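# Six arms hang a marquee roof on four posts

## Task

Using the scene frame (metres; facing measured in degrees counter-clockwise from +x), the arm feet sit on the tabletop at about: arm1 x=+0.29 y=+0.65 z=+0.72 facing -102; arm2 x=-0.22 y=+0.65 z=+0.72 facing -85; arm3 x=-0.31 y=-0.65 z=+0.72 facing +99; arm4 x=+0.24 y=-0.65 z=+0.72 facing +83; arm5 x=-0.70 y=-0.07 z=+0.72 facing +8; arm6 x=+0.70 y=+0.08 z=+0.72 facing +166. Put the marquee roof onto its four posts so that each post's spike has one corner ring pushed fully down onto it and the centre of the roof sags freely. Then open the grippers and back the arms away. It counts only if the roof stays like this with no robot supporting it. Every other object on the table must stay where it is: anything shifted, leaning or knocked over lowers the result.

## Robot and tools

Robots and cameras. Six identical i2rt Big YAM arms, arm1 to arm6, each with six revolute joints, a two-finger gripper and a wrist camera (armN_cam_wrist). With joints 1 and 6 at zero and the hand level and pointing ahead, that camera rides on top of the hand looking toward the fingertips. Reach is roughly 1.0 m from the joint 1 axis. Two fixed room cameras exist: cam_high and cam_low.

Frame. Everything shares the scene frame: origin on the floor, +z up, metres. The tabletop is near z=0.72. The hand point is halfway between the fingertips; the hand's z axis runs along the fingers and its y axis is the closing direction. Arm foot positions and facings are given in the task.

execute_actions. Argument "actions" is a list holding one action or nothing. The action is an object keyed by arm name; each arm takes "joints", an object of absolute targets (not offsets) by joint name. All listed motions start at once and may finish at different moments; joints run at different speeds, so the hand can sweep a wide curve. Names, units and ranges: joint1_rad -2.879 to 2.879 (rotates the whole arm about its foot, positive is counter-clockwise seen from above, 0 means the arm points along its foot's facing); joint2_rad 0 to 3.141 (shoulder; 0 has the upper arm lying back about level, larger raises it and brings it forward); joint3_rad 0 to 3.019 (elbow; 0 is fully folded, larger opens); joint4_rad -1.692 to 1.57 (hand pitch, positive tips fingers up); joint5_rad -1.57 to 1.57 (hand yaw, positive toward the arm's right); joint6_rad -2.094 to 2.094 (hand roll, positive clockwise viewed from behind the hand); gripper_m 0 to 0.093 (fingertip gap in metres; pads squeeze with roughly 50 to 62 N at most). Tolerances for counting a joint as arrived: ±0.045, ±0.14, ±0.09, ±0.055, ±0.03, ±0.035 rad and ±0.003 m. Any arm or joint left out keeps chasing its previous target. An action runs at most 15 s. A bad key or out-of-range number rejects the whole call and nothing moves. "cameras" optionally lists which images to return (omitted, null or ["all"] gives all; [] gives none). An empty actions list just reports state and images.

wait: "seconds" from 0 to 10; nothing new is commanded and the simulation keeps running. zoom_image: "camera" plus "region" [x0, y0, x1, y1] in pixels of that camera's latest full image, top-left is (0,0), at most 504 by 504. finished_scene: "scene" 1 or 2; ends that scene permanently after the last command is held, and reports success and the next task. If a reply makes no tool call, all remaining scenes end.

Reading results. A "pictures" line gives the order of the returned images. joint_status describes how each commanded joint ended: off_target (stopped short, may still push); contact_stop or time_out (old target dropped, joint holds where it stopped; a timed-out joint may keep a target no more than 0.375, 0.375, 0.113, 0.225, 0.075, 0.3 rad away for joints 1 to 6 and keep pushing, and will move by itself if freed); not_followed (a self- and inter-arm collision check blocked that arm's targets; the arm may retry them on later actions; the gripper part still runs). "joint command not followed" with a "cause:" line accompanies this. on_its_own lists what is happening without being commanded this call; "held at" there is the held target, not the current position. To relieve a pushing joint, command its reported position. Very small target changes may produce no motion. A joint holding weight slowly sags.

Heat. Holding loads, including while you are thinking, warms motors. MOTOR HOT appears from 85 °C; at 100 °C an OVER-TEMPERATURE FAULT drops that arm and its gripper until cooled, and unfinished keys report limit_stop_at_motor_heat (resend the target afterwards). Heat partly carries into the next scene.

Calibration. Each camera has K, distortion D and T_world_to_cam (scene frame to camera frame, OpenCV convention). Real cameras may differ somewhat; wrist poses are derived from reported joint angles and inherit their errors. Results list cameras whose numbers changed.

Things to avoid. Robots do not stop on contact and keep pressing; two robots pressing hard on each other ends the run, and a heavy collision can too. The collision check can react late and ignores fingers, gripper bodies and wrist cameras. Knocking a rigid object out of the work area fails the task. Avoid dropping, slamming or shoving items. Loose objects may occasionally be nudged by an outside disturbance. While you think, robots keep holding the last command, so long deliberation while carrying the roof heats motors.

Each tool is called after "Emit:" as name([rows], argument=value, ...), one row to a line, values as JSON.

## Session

Emit:
execute_actions(actions=[])

Scene clock: 0.00 s.
arm1.joint_positions: joint1_rad=+0.238 joint2_rad=+0.406 joint3_rad=+0.542 joint4_rad=-1.247 joint5_rad=+0.210 joint6_rad=-0.394 gripper_m=+0.094
arm1.joint_status: not commanded
arm1.hand: x=+0.2618 y=+0.4623 z=+0.9982 quat_wxyz=(-0.048, -0.539, -0.804, +0.244) (m; scene frame)
arm2.joint_positions: joint1_rad=-0.333 joint2_rad=+0.511 joint3_rad=+0.408 joint4_rad=-0.989 joint5_rad=-0.244 joint6_rad=+0.290 gripper_m=+0.094
arm2.joint_status: not commanded
arm2.hand: x=-0.2403 y=+0.4313 z=+0.8903 quat_wxyz=(-0.252, -0.832, -0.488, +0.080) (m; scene frame)
arm3.joint_positions: joint1_rad=+0.090 joint2_rad=+0.350 joint3_rad=+0.633 joint4_rad=-1.417 joint5_rad=+0.311 joint6_rad=+0.502 gripper_m=+0.095
arm3.joint_status: not commanded
arm3.hand: x=-0.3037 y=-0.4831 z=+1.0153 quat_wxyz=(-0.219, +0.581, -0.772, -0.138) (m; scene frame)
arm4.joint_positions: joint1_rad=-0.194 joint2_rad=+0.475 joint3_rad=+0.473 joint4_rad=-1.101 joint5_rad=-0.143 joint6_rad=-0.562 gripper_m=+0.095
arm4.joint_status: not commanded
arm4.hand: x=+0.2838 y=-0.4453 z=+0.8831 quat_wxyz=(-0.197, +0.771, -0.589, -0.140) (m; scene frame)
arm5.joint_positions: joint1_rad=+0.400 joint2_rad=+0.417 joint3_rad=+0.589 joint4_rad=-1.300 joint5_rad=+0.085 joint6_rad=+0.261 gripper_m=+0.095
arm5.joint_status: not commanded
arm5.hand: x=-0.5381 y=+0.0181 z=+0.9811 quat_wxyz=(-0.216, +0.149, -0.963, -0.058) (m; scene frame)
arm6.joint_positions: joint1_rad=-0.290 joint2_rad=+0.495 joint3_rad=+0.440 joint4_rad=-1.066 joint5_rad=-0.294 joint6_rad=-0.188 gripper_m=+0.095
arm6.joint_status: not commanded
arm6.hand: x=+0.5001 y=+0.1511 z=+0.9438 quat_wxyz=(+0.057, +0.953, -0.152, -0.257) (m; scene frame)
pictures: arm1_cam_wrist, arm2_cam_wrist, arm3_cam_wrist, arm4_cam_wrist, arm5_cam_wrist, arm6_cam_wrist, cam_high, cam_low
Images, in order (width x height): arm1_cam_wrist 896x504, arm2_cam_wrist 896x504, arm3_cam_wrist 896x504, arm4_cam_wrist 896x504, arm5_cam_wrist 896x504, arm6_cam_wrist 896x504, cam_high 896x504, cam_low 896x504.

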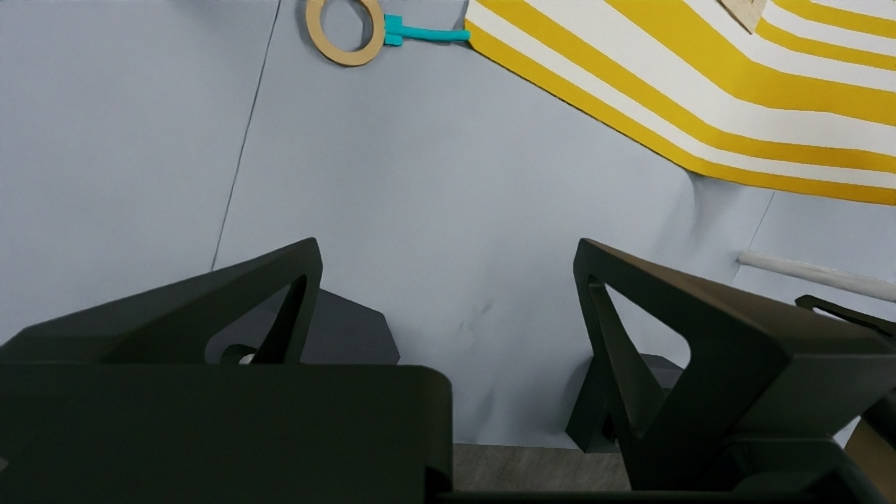

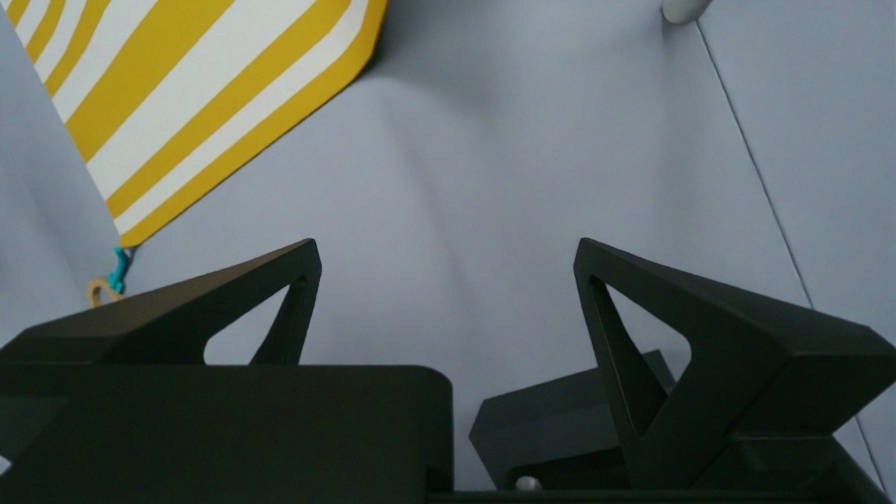

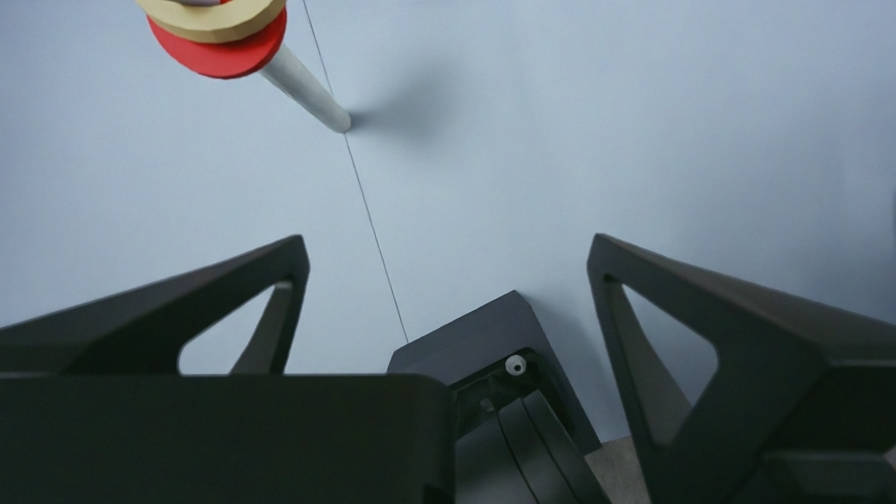

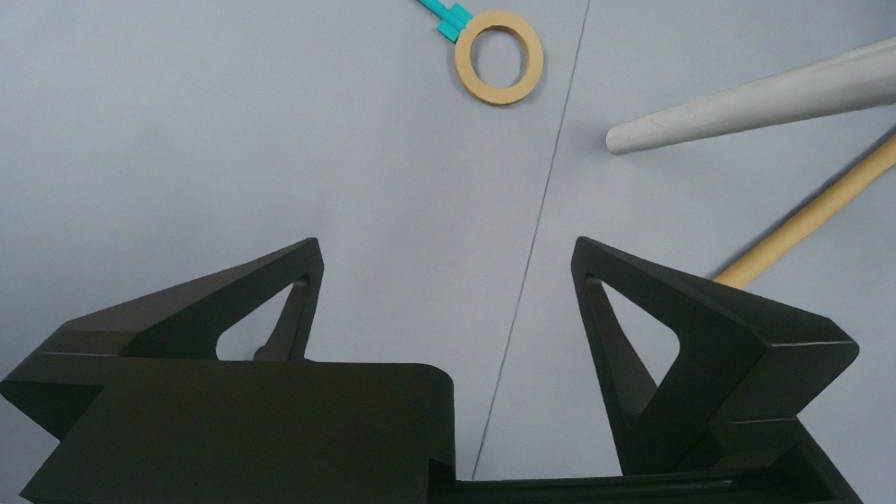

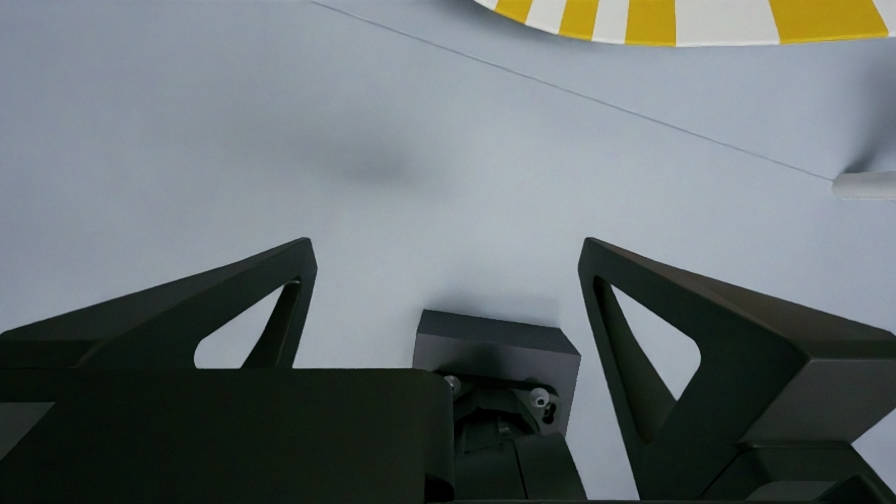

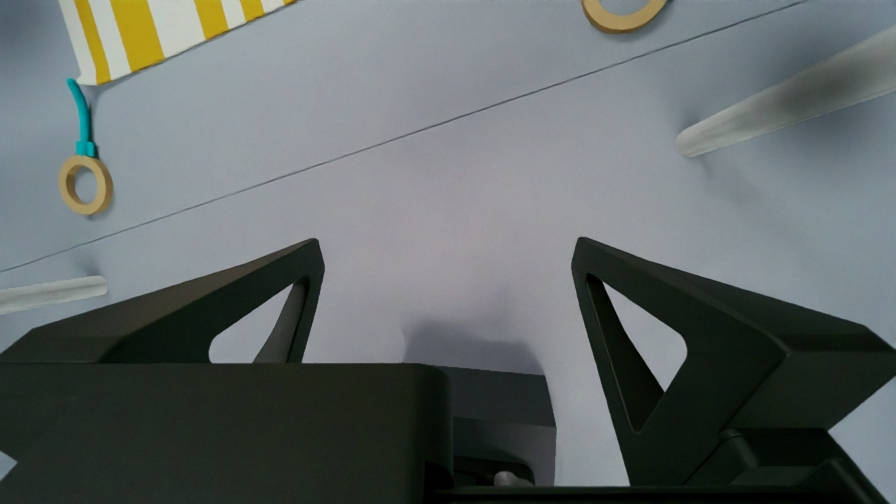

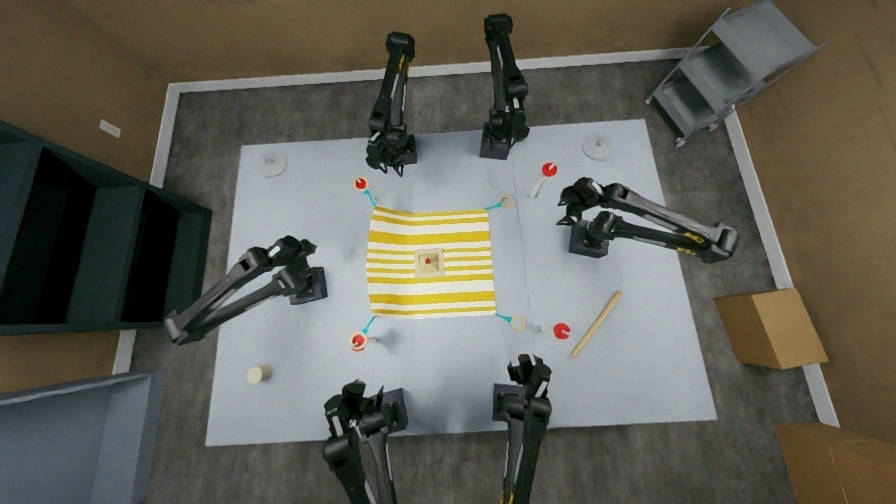

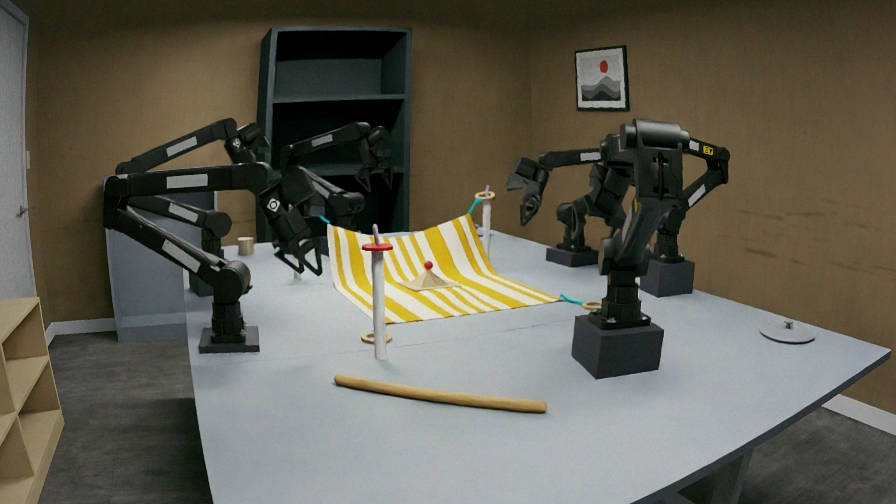

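Emit:
execute_actions([
  {"arm1":{"joints":{"joint1_rad":0.3,"joint2_rad":1.54,"joint3_rad":0.75,"joint4_rad":-0.75,"joint5_rad":0,"joint6_rad":1.3}},"arm4":{"joints":{"joint1_rad":-0.09,"joint2_rad":1.44,"joint3_rad":0.875,"joint4_rad":-0.975,"joint5_rad":0,"joint6_rad":-1.35}},"arm6":{"joints":{"joint1_rad":0.45}}},
], cameras=["arm1_cam_wrist","arm4_cam_wrist"])

Scene clock: 13.00 s.
arm1.joint_positions: joint1_rad=+0.290 joint2_rad=+1.540 joint3_rad=+0.731 joint4_rad=-0.763 joint5_rad=+0.002 joint6_rad=+1.287 gripper_m=+0.094
arm1.joint_status: all done
arm1.hand: x=+0.3224 y=+0.3104 z=+0.8101 quat_wxyz=(+0.000, -0.982, -0.190, +0.000) (m; scene frame)
arm2.joint_positions: joint1_rad=-0.333 joint2_rad=+0.511 joint3_rad=+0.408 joint4_rad=-0.989 joint5_rad=-0.244 joint6_rad=+0.290 gripper_m=+0.094
arm2.joint_status: not commanded
arm2.hand: x=-0.2403 y=+0.4313 z=+0.8903 quat_wxyz=(-0.252, -0.832, -0.488, +0.080) (m; scene frame)
arm3.joint_positions: joint1_rad=+0.090 joint2_rad=+0.350 joint3_rad=+0.633 joint4_rad=-1.417 joint5_rad=+0.311 joint6_rad=+0.502 gripper_m=+0.095
arm3.joint_status: not commanded
arm3.hand: x=-0.3037 y=-0.4831 z=+1.0153 quat_wxyz=(-0.219, +0.581, -0.772, -0.138) (m; scene frame)
arm4.joint_positions: joint1_rad=-0.095 joint2_rad=+1.446 joint3_rad=+0.854 joint4_rad=-0.982 joint5_rad=-0.003 joint6_rad=-1.338 gripper_m=+0.095
arm4.joint_status: all done
arm4.hand: x=+0.3216 y=-0.3013 z=+0.7934 quat_wxyz=(+0.001, +0.973, -0.230, +0.002) (m; scene frame)
arm5.joint_positions: joint1_rad=+0.400 joint2_rad=+0.417 joint3_rad=+0.589 joint4_rad=-1.300 joint5_rad=+0.085 joint6_rad=+0.261 gripper_m=+0.095
arm5.joint_status: not commanded
arm5.hand: x=-0.5381 y=+0.0181 z=+0.9811 quat_wxyz=(-0.216, +0.149, -0.963, -0.058) (m; scene frame)
arm6.joint_positions: joint1_rad=+0.446 joint2_rad=+0.495 joint3_rad=+0.440 joint4_rad=-1.066 joint5_rad=-0.294 joint6_rad=-0.188 gripper_m=+0.095
arm6.joint_status: all done
arm6.hand: x=+0.5052 y=-0.0012 z=+0.9457 quat_wxyz=(+0.146, +0.942, +0.201, -0.224) (m; scene frame)
pictures: arm1_cam_wrist, arm4_cam_wrist
camera_calibration (this result's frames):
arm1_cam_wrist: T_world_to_cam=[[-0.382135, 0.924084, -0.00650587, -0.156554], [0.751501, 0.314849, 0.579755, -0.804533], [0.53779, 0.216656, -0.814765, 0.542963], [0, 0, 0, 1]] pos_world=[0.252783, 0.280339, 0.907801]
arm4_cam_wrist: T_world_to_cam=[[0.450791, 0.892624, -0.00322188, 0.125486], [0.723378, -0.363199, 0.587206, -0.803009], [0.522984, -0.267038, -0.809431, 0.519293], [0, 0, 0, 1]] pos_world=[0.252729, -0.264993, 0.892268]
Images, in order (width x height): arm1_cam_wrist 896x504, arm4_cam_wrist 896x504.

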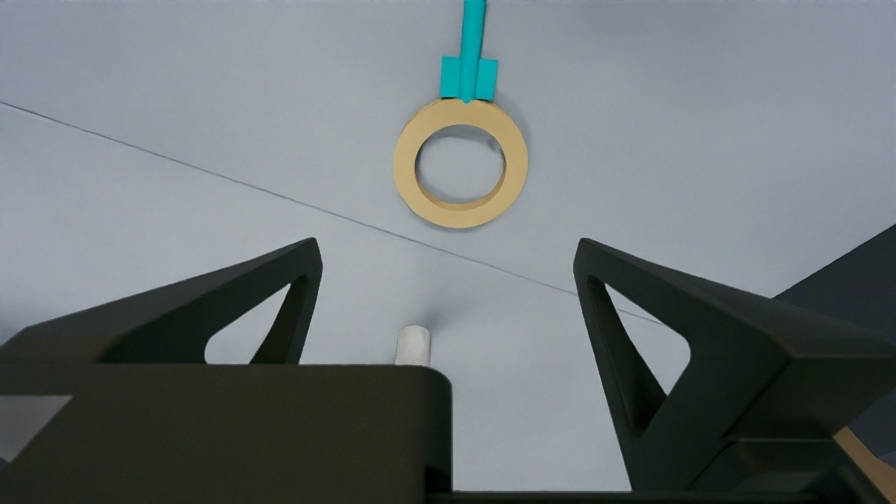

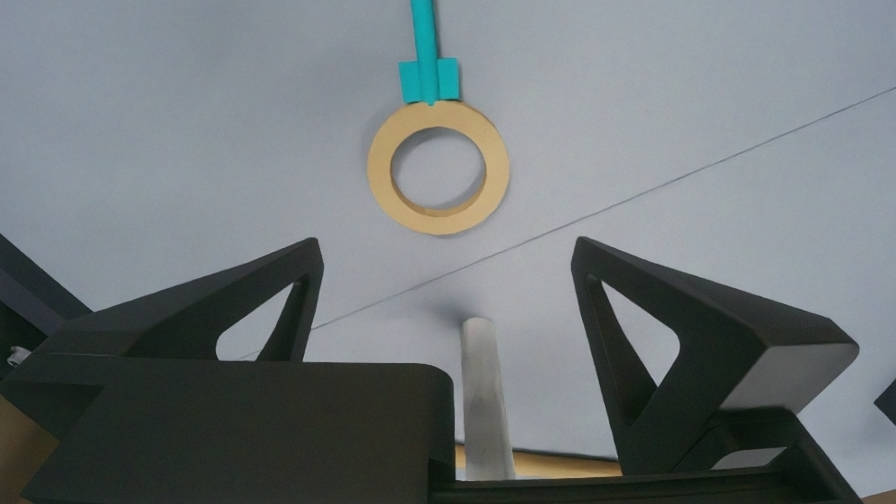

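Emit:
execute_actions([
  {"arm1":{"joints":{"joint1_rad":0.25,"joint2_rad":1.69,"joint3_rad":0.68,"joint4_rad":-0.54}},"arm4":{"joints":{"joint1_rad":-0.053,"joint2_rad":1.535,"joint3_rad":0.80,"joint4_rad":-0.82}}},
], cameras=["arm1_cam_wrist","arm4_cam_wrist"])

Scene clock: 21.83 s.
arm1.joint_positions: joint1_rad=+0.260 joint2_rad=+1.700 joint3_rad=+0.671 joint4_rad=-0.553 joint5_rad=+0.002 joint6_rad=+1.287 gripper_m=+0.094
arm1.joint_status: all done
arm1.hand: x=+0.3117 y=+0.3185 z=+0.7454 quat_wxyz=(+0.005, -0.985, -0.174, -0.001) (m; scene frame)
arm2.joint_positions: joint1_rad=-0.333 joint2_rad=+0.511 joint3_rad=+0.408 joint4_rad=-0.989 joint5_rad=-0.244 joint6_rad=+0.290 gripper_m=+0.094
arm2.joint_status: not commanded
arm2.hand: x=-0.2403 y=+0.4313 z=+0.8903 quat_wxyz=(-0.252, -0.832, -0.488, +0.080) (m; scene frame)
arm3.joint_positions: joint1_rad=+0.090 joint2_rad=+0.350 joint3_rad=+0.633 joint4_rad=-1.417 joint5_rad=+0.311 joint6_rad=+0.502 gripper_m=+0.095
arm3.joint_status: not commanded
arm3.hand: x=-0.3037 y=-0.4831 z=+1.0153 quat_wxyz=(-0.219, +0.581, -0.772, -0.138) (m; scene frame)
arm4.joint_positions: joint1_rad=-0.058 joint2_rad=+1.548 joint3_rad=+0.791 joint4_rad=-0.835 joint5_rad=-0.002 joint6_rad=-1.338 gripper_m=+0.095
arm4.joint_status: all done
arm4.hand: x=+0.3081 y=-0.3034 z=+0.7401 quat_wxyz=(+0.010, +0.977, -0.212, +0.002) (m; scene frame)
arm5.joint_positions: joint1_rad=+0.400 joint2_rad=+0.417 joint3_rad=+0.589 joint4_rad=-1.300 joint5_rad=+0.085 joint6_rad=+0.261 gripper_m=+0.095
arm5.joint_status: not commanded
arm5.hand: x=-0.5381 y=+0.0181 z=+0.9811 quat_wxyz=(-0.216, +0.149, -0.963, -0.058) (m; scene frame)
arm6.joint_positions: joint1_rad=+0.446 joint2_rad=+0.495 joint3_rad=+0.440 joint4_rad=-1.066 joint5_rad=-0.294 joint6_rad=-0.188 gripper_m=+0.095
arm6.joint_status: not commanded
arm6.hand: x=+0.5052 y=-0.0012 z=+0.9457 quat_wxyz=(+0.146, +0.942, +0.201, -0.224) (m; scene frame)
pictures: arm1_cam_wrist, arm4_cam_wrist
camera_calibration (this result's frames):
arm1_cam_wrist: T_world_to_cam=[[-0.353065, 0.935596, 0.002197, -0.187726], [0.761079, 0.28584, 0.582284, -0.757141], [0.544155, 0.207256, -0.812982, 0.494023], [0, 0, 0, 1]] pos_world=[0.241139, 0.289668, 0.842916]
arm4_cam_wrist: T_world_to_cam=[[0.417181, 0.908577, -0.0211606, 0.1617], [0.738267, -0.32522, 0.590927, -0.758521], [0.53002, -0.262146, -0.806448, 0.479753], [0, 0, 0, 1]] pos_world=[0.238254, -0.267838, 0.838548]
Images, in order (width x height): arm1_cam_wrist 896x504, arm4_cam_wrist 896x504.

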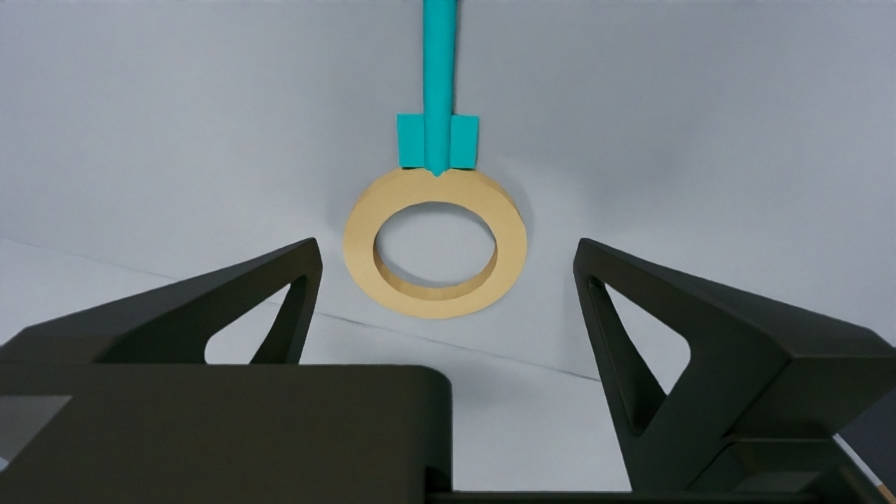

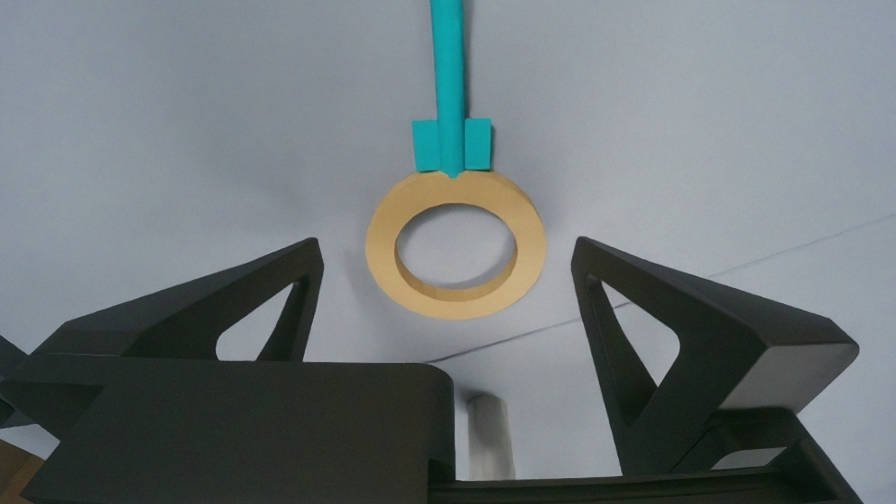

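Emit:
execute_actions([
  {"arm1":{"joints":{"joint1_rad":0.285,"joint2_rad":1.765,"joint4_rad":-0.475}},"arm4":{"joints":{"joint1_rad":-0.08,"joint2_rad":1.6,"joint4_rad":-0.775}}},
], cameras=["arm1_cam_wrist","arm4_cam_wrist"])

Emit:
execute_actions([
  {"arm1":{"joints":{"gripper_m":0.055}},"arm4":{"joints":{"gripper_m":0.055}}},
], cameras=[])

Scene clock: 27.27 s.
arm1.joint_positions: joint1_rad=+0.271 joint2_rad=+1.741 joint3_rad=+0.673 joint4_rad=-0.491 joint5_rad=+0.003 joint6_rad=+1.289 gripper_m=+0.094
arm1.joint_status: all done
arm1.hand: x=+0.3160 y=+0.3111 z=+0.7329 quat_wxyz=(-0.007, -0.984, -0.179, +0.001) (m; scene frame)
arm2.joint_positions: joint1_rad=-0.333 joint2_rad=+0.511 joint3_rad=+0.408 joint4_rad=-0.989 joint5_rad=-0.244 joint6_rad=+0.290 gripper_m=+0.094
arm2.joint_status: not commanded
arm2.hand: x=-0.2403 y=+0.4313 z=+0.8903 quat_wxyz=(-0.252, -0.832, -0.488, +0.080) (m; scene frame)
arm3.joint_positions: joint1_rad=+0.090 joint2_rad=+0.350 joint3_rad=+0.633 joint4_rad=-1.417 joint5_rad=+0.311 joint6_rad=+0.502 gripper_m=+0.095
arm3.joint_status: not commanded
arm3.hand: x=-0.3037 y=-0.4831 z=+1.0153 quat_wxyz=(-0.219, +0.581, -0.772, -0.138) (m; scene frame)
arm4.joint_positions: joint1_rad=-0.070 joint2_rad=+1.586 joint3_rad=+0.791 joint4_rad=-0.786 joint5_rad=-0.002 joint6_rad=-1.339 gripper_m=+0.095
arm4.joint_status: all done
arm4.hand: x=+0.3141 y=-0.2970 z=+0.7274 quat_wxyz=(+0.004, +0.976, -0.217, +0.003) (m; scene frame)
arm5.joint_positions: joint1_rad=+0.400 joint2_rad=+0.417 joint3_rad=+0.589 joint4_rad=-1.300 joint5_rad=+0.085 joint6_rad=+0.261 gripper_m=+0.095
arm5.joint_status: not commanded
arm5.hand: x=-0.5381 y=+0.0181 z=+0.9811 quat_wxyz=(-0.216, +0.149, -0.963, -0.058) (m; scene frame)
arm6.joint_positions: joint1_rad=+0.446 joint2_rad=+0.495 joint3_rad=+0.440 joint4_rad=-1.066 joint5_rad=-0.294 joint6_rad=-0.188 gripper_m=+0.095
arm6.joint_status: not commanded
arm6.hand: x=+0.5052 y=-0.0012 z=+0.9457 quat_wxyz=(+0.146, +0.942, +0.201, -0.224) (m; scene frame)
pictures: arm1_cam_wrist, arm4_cam_wrist
camera_calibration (this result's frames):
arm1_cam_wrist: T_world_to_cam=[[-0.361912, 0.932008, -0.019516, -0.159466], [0.757757, 0.306313, 0.576174, -0.751829], [0.542977, 0.193736, -0.817094, 0.490597], [0, 0, 0, 1]] pos_world=[0.245608, 0.283872, 0.830936]
arm4_cam_wrist: T_world_to_cam=[[0.427172, 0.904125, -0.0090488, 0.139851], [0.732753, -0.340306, 0.589291, -0.75487], [0.529714, -0.25836, -0.80787, 0.470249], [0, 0, 0, 1]] pos_world=[0.244296, -0.261836, 0.826004]
Images, in order (width x height): arm1_cam_wrist 896x504, arm4_cam_wrist 896x504.

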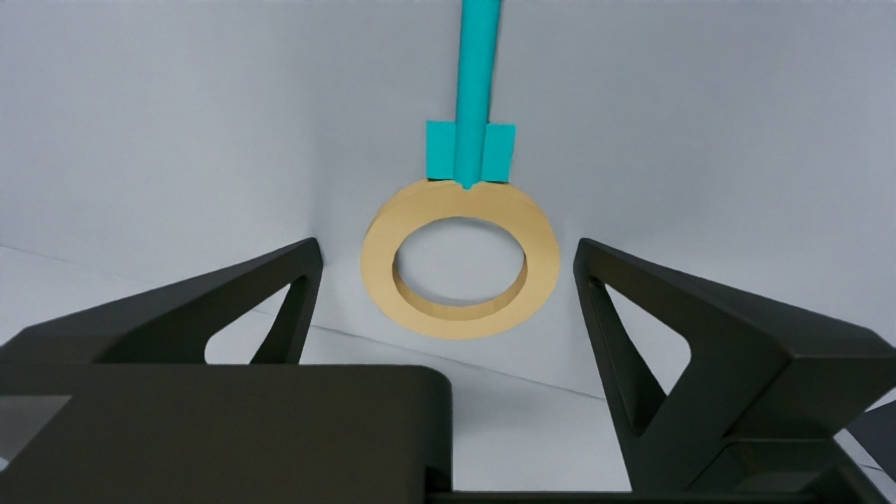

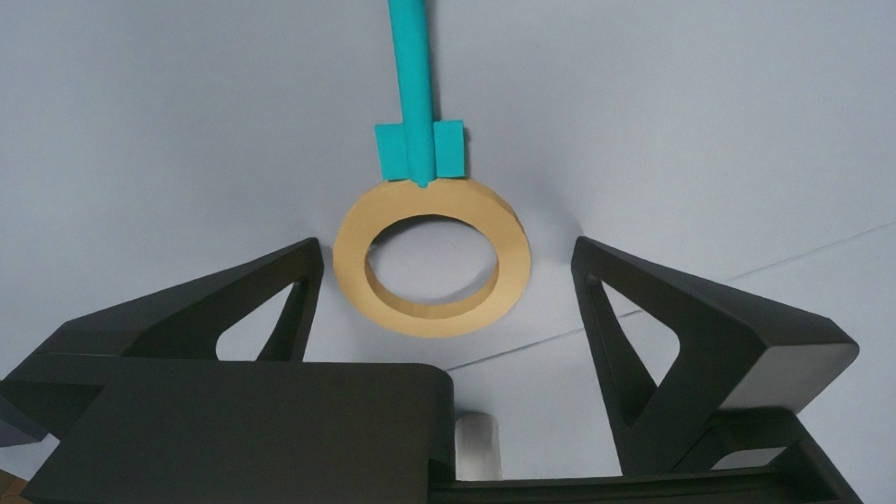

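Scene clock: 27.83 s.
arm1.joint_positions: joint1_rad=+0.271 joint2_rad=+1.741 joint3_rad=+0.673 joint4_rad=-0.491 joint5_rad=+0.004 joint6_rad=+1.289 gripper_m=+0.068
arm1.joint_status: gripper_m off_target (ended at +0.068, target +0.055)
arm1.hand: x=+0.3157 y=+0.3111 z=+0.7329 quat_wxyz=(-0.007, -0.984, -0.179, +0.002) (m; scene frame)
arm2.joint_positions: joint1_rad=-0.333 joint2_rad=+0.511 joint3_rad=+0.408 joint4_rad=-0.989 joint5_rad=-0.244 joint6_rad=+0.290 gripper_m=+0.094
arm2.joint_status: not commanded
arm2.hand: x=-0.2403 y=+0.4313 z=+0.8903 quat_wxyz=(-0.252, -0.832, -0.488, +0.080) (m; scene frame)
arm3.joint_positions: joint1_rad=+0.090 joint2_rad=+0.350 joint3_rad=+0.633 joint4_rad=-1.417 joint5_rad=+0.311 joint6_rad=+0.502 gripper_m=+0.095
arm3.joint_status: not commanded
arm3.hand: x=-0.3037 y=-0.4831 z=+1.0153 quat_wxyz=(-0.219, +0.581, -0.772, -0.138) (m; scene frame)
arm4.joint_positions: joint1_rad=-0.070 joint2_rad=+1.586 joint3_rad=+0.791 joint4_rad=-0.786 joint5_rad=-0.002 joint6_rad=-1.339 gripper_m=+0.068
arm4.joint_status: gripper_m off_target (ended at +0.068, target +0.055)
arm4.hand: x=+0.3141 y=-0.2970 z=+0.7274 quat_wxyz=(+0.004, +0.976, -0.217, +0.003) (m; scene frame)
arm5.joint_positions: joint1_rad=+0.400 joint2_rad=+0.417 joint3_rad=+0.589 joint4_rad=-1.300 joint5_rad=+0.085 joint6_rad=+0.261 gripper_m=+0.095
arm5.joint_status: not commanded
arm5.hand: x=-0.5381 y=+0.0181 z=+0.9811 quat_wxyz=(-0.216, +0.149, -0.963, -0.058) (m; scene frame)
arm6.joint_positions: joint1_rad=+0.446 joint2_rad=+0.495 joint3_rad=+0.440 joint4_rad=-1.066 joint5_rad=-0.294 joint6_rad=-0.188 gripper_m=+0.095
arm6.joint_status: not commanded
arm6.hand: x=+0.5052 y=-0.0012 z=+0.9457 quat_wxyz=(+0.146, +0.942, +0.201, -0.224) (m; scene frame)
pictures: none
No camera images: the call's "cameras" was empty. Leave "cameras" out to get every camera's image.

Emit:
execute_actions([
  {"arm1":{"joints":{"joint2_rad":1.29,"joint3_rad":1.19,"joint4_rad":-1.46}},"arm4":{"joints":{"joint2_rad":1.31,"joint3_rad":1.43,"joint4_rad":-1.68}}},
], cameras=["cam_low"])

Emit:
execute_actions([
  {"arm1":{"joints":{"joint1_rad":0.74}},"arm4":{"joints":{"joint1_rad":-0.43}}},
], cameras=["arm1_cam_wrist","arm4_cam_wrist","cam_low"])

Scene clock: 35.07 s.
arm1.joint_positions: joint1_rad=+0.271 joint2_rad=+1.290 joint3_rad=+1.172 joint4_rad=-1.448 joint5_rad=+0.002 joint6_rad=+1.289 gripper_m=+0.068
arm1.joint_status: all done
arm1.hand: x=+0.3171 y=+0.2886 z=+1.0438 quat_wxyz=(-0.004, -0.984, -0.179, +0.000) (m; scene frame)
arm2.joint_positions: joint1_rad=-0.333 joint2_rad=+0.511 joint3_rad=+0.408 joint4_rad=-0.989 joint5_rad=-0.244 joint6_rad=+0.290 gripper_m=+0.094
arm2.joint_status: not commanded
arm2.hand: x=-0.2403 y=+0.4313 z=+0.8903 quat_wxyz=(-0.252, -0.832, -0.488, +0.080) (m; scene frame)
arm3.joint_positions: joint1_rad=+0.090 joint2_rad=+0.350 joint3_rad=+0.633 joint4_rad=-1.417 joint5_rad=+0.311 joint6_rad=+0.502 gripper_m=+0.095
arm3.joint_status: not commanded
arm3.hand: x=-0.3037 y=-0.4831 z=+1.0153 quat_wxyz=(-0.219, +0.581, -0.772, -0.138) (m; scene frame)
arm4.joint_positions: joint1_rad=-0.070 joint2_rad=+1.309 joint3_rad=+1.383 joint4_rad=-1.666 joint5_rad=-0.002 joint6_rad=-1.339 gripper_m=+0.068
arm4.joint_status: all done
arm4.hand: x=+0.3129 y=-0.2925 z=+1.0339 quat_wxyz=(+0.010, +0.976, -0.217, +0.003) (m; scene frame)
arm5.joint_positions: joint1_rad=+0.400 joint2_rad=+0.417 joint3_rad=+0.589 joint4_rad=-1.300 joint5_rad=+0.085 joint6_rad=+0.261 gripper_m=+0.095
arm5.joint_status: not commanded
arm5.hand: x=-0.5381 y=+0.0181 z=+0.9811 quat_wxyz=(-0.216, +0.149, -0.963, -0.058) (m; scene frame)
arm6.joint_positions: joint1_rad=+0.446 joint2_rad=+0.495 joint3_rad=+0.440 joint4_rad=-1.066 joint5_rad=-0.294 joint6_rad=-0.188 gripper_m=+0.095
arm6.joint_status: not commanded
arm6.hand: x=+0.5052 y=-0.0012 z=+0.9457 quat_wxyz=(+0.146, +0.942, +0.201, -0.224) (m; scene frame)
pictures: cam_low
Images, in order (width x height): cam_low 896x504.

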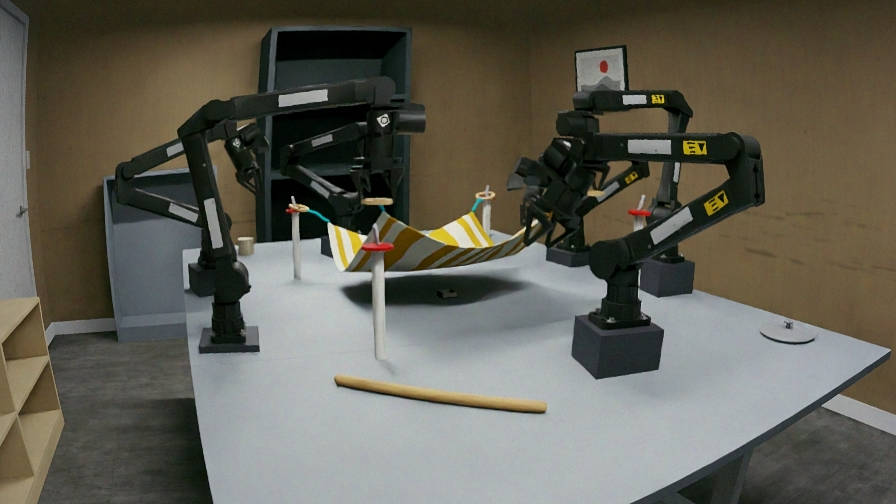

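Scene clock: 37.53 s.
arm1.joint_positions: joint1_rad=+0.649 joint2_rad=+1.289 joint3_rad=+1.175 joint4_rad=-1.447 joint5_rad=+0.069 joint6_rad=+1.289 gripper_m=+0.068
arm1.joint_status: joint1_rad time_out (moved +0.378 of +0.469)
arm1.on_its_own: joint1_rad reads +0.649 and still pushes toward +0.740 since a time_out
arm1.hand: x=+0.4387 y=+0.3187 z=+1.0456 quat_wxyz=(-0.009, -0.932, -0.360, +0.033) (m; scene frame)
arm2.joint_positions: joint1_rad=-0.333 joint2_rad=+0.511 joint3_rad=+0.408 joint4_rad=-0.989 joint5_rad=-0.244 joint6_rad=+0.290 gripper_m=+0.094
arm2.joint_status: not commanded
arm2.hand: x=-0.2403 y=+0.4313 z=+0.8903 quat_wxyz=(-0.252, -0.832, -0.488, +0.080) (m; scene frame)
arm3.joint_positions: joint1_rad=+0.090 joint2_rad=+0.350 joint3_rad=+0.633 joint4_rad=-1.417 joint5_rad=+0.311 joint6_rad=+0.502 gripper_m=+0.095
arm3.joint_status: not commanded
arm3.hand: x=-0.3037 y=-0.4831 z=+1.0153 quat_wxyz=(-0.219, +0.581, -0.772, -0.138) (m; scene frame)
arm4.joint_positions: joint1_rad=-0.432 joint2_rad=+1.309 joint3_rad=+1.383 joint4_rad=-1.666 joint5_rad=-0.003 joint6_rad=-1.339 gripper_m=+0.068
arm4.joint_status: all done
arm4.hand: x=+0.4343 y=-0.3420 z=+1.0347 quat_wxyz=(+0.009, +0.921, -0.389, +0.000) (m; scene frame)
arm5.joint_positions: joint1_rad=+0.400 joint2_rad=+0.417 joint3_rad=+0.589 joint4_rad=-1.300 joint5_rad=+0.085 joint6_rad=+0.261 gripper_m=+0.095
arm5.joint_status: not commanded
arm5.hand: x=-0.5381 y=+0.0181 z=+0.9811 quat_wxyz=(-0.216, +0.149, -0.963, -0.058) (m; scene frame)
arm6.joint_positions: joint1_rad=+0.446 joint2_rad=+0.495 joint3_rad=+0.440 joint4_rad=-1.066 joint5_rad=-0.294 joint6_rad=-0.188 gripper_m=+0.095
arm6.joint_status: not commanded
arm6.hand: x=+0.5052 y=-0.0012 z=+0.9457 quat_wxyz=(+0.146, +0.942, +0.201, -0.224) (m; scene frame)
pictures: arm1_cam_wrist, arm4_cam_wrist, cam_low
camera_calibration (this result's frames):
arm1_cam_wrist: T_world_to_cam=[[-0.680567, 0.732683, 0.0021795, 0.0645963], [0.625382, 0.579344, 0.52274, -1.00046], [0.38174, 0.357123, -0.852489, 0.733672], [0, 0, 0, 1]] pos_world=[0.389561, 0.270271, 1.14829]
arm4_cam_wrist: T_world_to_cam=[[0.719121, 0.694625, -0.0189983, -0.0561352], [0.569537, -0.573518, 0.588816, -1.04775], [0.398111, -0.43425, -0.808044, 0.640408], [0, 0, 0, 1]] pos_world=[0.382147, -0.283812, 1.13334]
Images, in order (width x height): arm1_cam_wrist 896x504, arm4_cam_wrist 896x504, cam_low 896x504.

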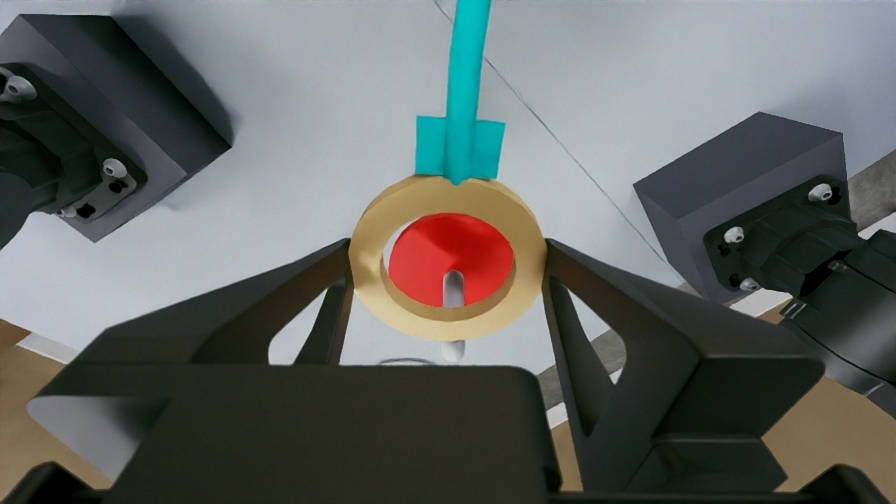

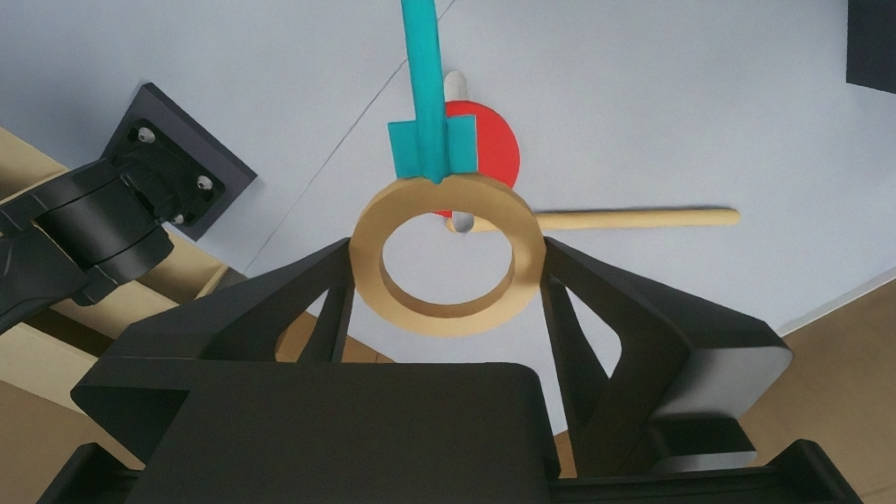

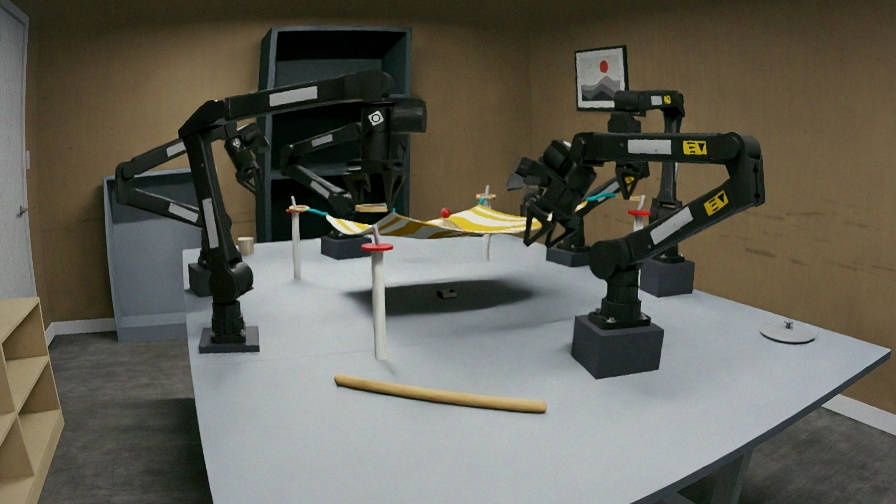

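That post is taller; raise arm1, lower arm4.

Emit:
execute_actions([
  {"arm1":{"joints":{"joint1_rad":0.62,"joint3_rad":1.3,"joint4_rad":-1.55,"joint5_rad":0}},"arm4":{"joints":{"joint3_rad":1.23,"joint4_rad":-1.47}}},
], cameras=[])

Emit:
execute_actions([
  {"arm1":{"joints":{"joint1_rad":0.78}}},
], cameras=["arm1_cam_wrist","arm4_cam_wrist","cam_low"])

Scene clock: 41.73 s.
arm1.joint_positions: joint1_rad=+0.625 joint2_rad=+1.290 joint3_rad=+1.252 joint4_rad=-1.538 joint5_rad=+0.007 joint6_rad=+1.289 gripper_m=+0.068
arm1.joint_status: all done
arm1.hand: x=+0.4400 y=+0.3205 z=+1.0744 quat_wxyz=(+0.001, -0.937, -0.350, +0.003) (m; scene frame)
arm2.joint_positions: joint1_rad=-0.333 joint2_rad=+0.511 joint3_rad=+0.408 joint4_rad=-0.989 joint5_rad=-0.244 joint6_rad=+0.290 gripper_m=+0.094
arm2.joint_status: not commanded
arm2.hand: x=-0.2403 y=+0.4313 z=+0.8903 quat_wxyz=(-0.252, -0.832, -0.488, +0.080) (m; scene frame)
arm3.joint_positions: joint1_rad=+0.090 joint2_rad=+0.350 joint3_rad=+0.633 joint4_rad=-1.417 joint5_rad=+0.311 joint6_rad=+0.502 gripper_m=+0.095
arm3.joint_status: not commanded
arm3.hand: x=-0.3037 y=-0.4831 z=+1.0153 quat_wxyz=(-0.219, +0.581, -0.772, -0.138) (m; scene frame)
arm4.joint_positions: joint1_rad=-0.432 joint2_rad=+1.316 joint3_rad=+1.218 joint4_rad=-1.484 joint5_rad=-0.003 joint6_rad=-1.339 gripper_m=+0.068
arm4.joint_status: all done
arm4.hand: x=+0.4370 y=-0.3384 z=+0.9697 quat_wxyz=(+0.004, +0.921, -0.389, +0.001) (m; scene frame)
arm5.joint_positions: joint1_rad=+0.400 joint2_rad=+0.417 joint3_rad=+0.589 joint4_rad=-1.300 joint5_rad=+0.085 joint6_rad=+0.261 gripper_m=+0.095
arm5.joint_status: not commanded
arm5.hand: x=-0.5381 y=+0.0181 z=+0.9811 quat_wxyz=(-0.216, +0.149, -0.963, -0.058) (m; scene frame)
arm6.joint_positions: joint1_rad=+0.446 joint2_rad=+0.495 joint3_rad=+0.440 joint4_rad=-1.066 joint5_rad=-0.294 joint6_rad=-0.188 gripper_m=+0.095
arm6.joint_status: not commanded
arm6.hand: x=+0.5052 y=-0.0012 z=+0.9457 quat_wxyz=(+0.146, +0.942, +0.201, -0.224) (m; scene frame)
pictures: none
No camera images: the call's "cameras" was empty. Leave "cameras" out to get every camera's image.

Scene clock: 42.60 s.
arm1.joint_positions: joint1_rad=+0.769 joint2_rad=+1.290 joint3_rad=+1.252 joint4_rad=-1.540 joint5_rad=+0.013 joint6_rad=+1.292 gripper_m=+0.068
arm1.joint_status: all done
arm1.hand: x=+0.4846 y=+0.3455 z=+1.0745 quat_wxyz=(+0.001, -0.910, -0.415, +0.006) (m; scene frame)
arm2.joint_positions: joint1_rad=-0.333 joint2_rad=+0.511 joint3_rad=+0.408 joint4_rad=-0.989 joint5_rad=-0.244 joint6_rad=+0.290 gripper_m=+0.094
arm2.joint_status: not commanded
arm2.hand: x=-0.2403 y=+0.4313 z=+0.8903 quat_wxyz=(-0.252, -0.832, -0.488, +0.080) (m; scene frame)
arm3.joint_positions: joint1_rad=+0.090 joint2_rad=+0.350 joint3_rad=+0.633 joint4_rad=-1.417 joint5_rad=+0.311 joint6_rad=+0.502 gripper_m=+0.095
arm3.joint_status: not commanded
arm3.hand: x=-0.3037 y=-0.4831 z=+1.0153 quat_wxyz=(-0.219, +0.581, -0.772, -0.138) (m; scene frame)
arm4.joint_positions: joint1_rad=-0.432 joint2_rad=+1.316 joint3_rad=+1.218 joint4_rad=-1.484 joint5_rad=-0.003 joint6_rad=-1.339 gripper_m=+0.068
arm4.joint_status: not commanded
arm4.hand: x=+0.4370 y=-0.3384 z=+0.9697 quat_wxyz=(+0.004, +0.921, -0.389, +0.001) (m; scene frame)
arm5.joint_positions: joint1_rad=+0.400 joint2_rad=+0.417 joint3_rad=+0.589 joint4_rad=-1.300 joint5_rad=+0.085 joint6_rad=+0.261 gripper_m=+0.095
arm5.joint_status: not commanded
arm5.hand: x=-0.5381 y=+0.0181 z=+0.9811 quat_wxyz=(-0.216, +0.149, -0.963, -0.058) (m; scene frame)
arm6.joint_positions: joint1_rad=+0.446 joint2_rad=+0.495 joint3_rad=+0.440 joint4_rad=-1.066 joint5_rad=-0.294 joint6_rad=-0.188 gripper_m=+0.095
arm6.joint_status: not commanded
arm6.hand: x=+0.5052 y=-0.0012 z=+0.9457 quat_wxyz=(+0.146, +0.942, +0.201, -0.224) (m; scene frame)
pictures: arm1_cam_wrist, arm4_cam_wrist, cam_low
camera_calibration (this result's frames):
arm1_cam_wrist: T_world_to_cam=[[-0.76172, 0.647905, 0.00120266, 0.145814], [0.532185, 0.624611, 0.571525, -1.08262], [0.369543, 0.435982, -0.820584, 0.675639], [0, 0, 0, 1]] pos_world=[0.437547, 0.287178, 1.17299]
arm4_cam_wrist: T_world_to_cam=[[0.719158, 0.694794, -0.00861148, -0.0719108], [0.566196, -0.578777, 0.58689, -1.0074], [0.402783, -0.426942, -0.809621, 0.590304], [0, 0, 0, 1]] pos_world=[0.384337, -0.281071, 1.06854]
Images, in order (width x height): arm1_cam_wrist 896x504, arm4_cam_wrist 896x504, cam_low 896x504.

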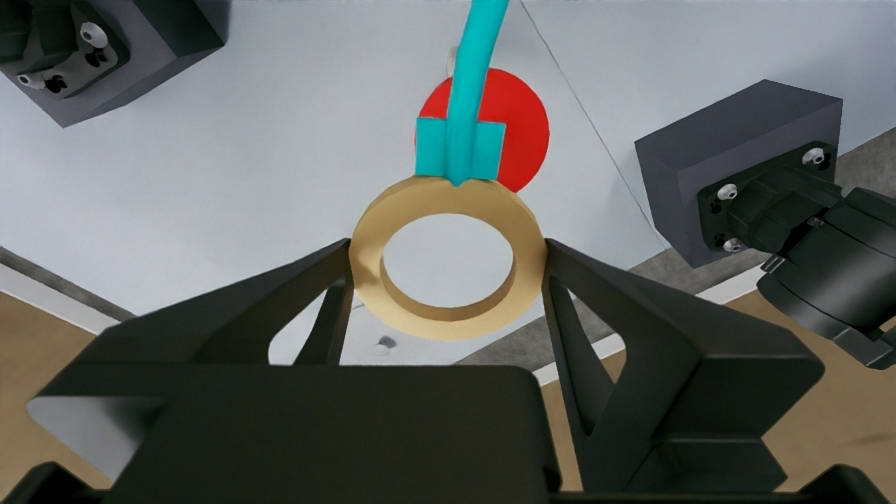

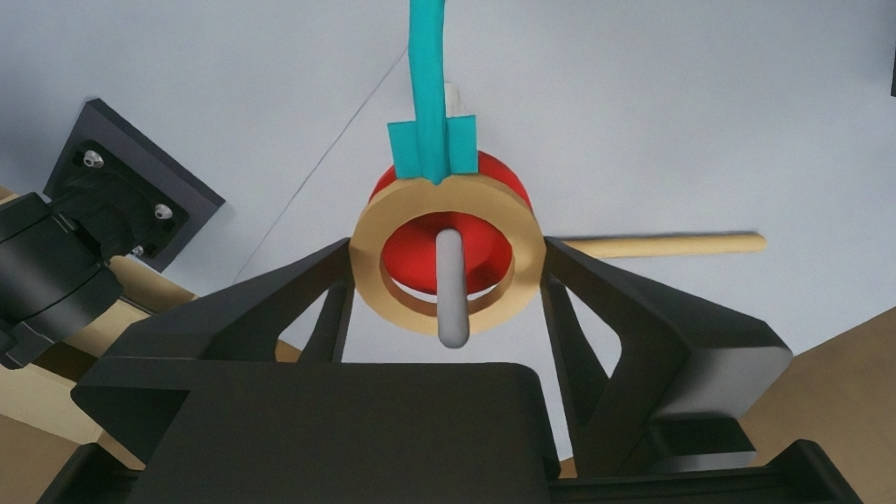

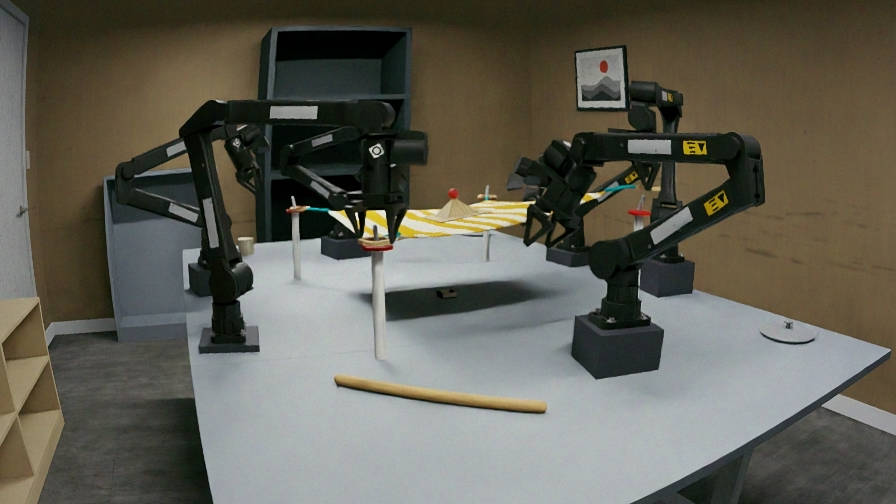

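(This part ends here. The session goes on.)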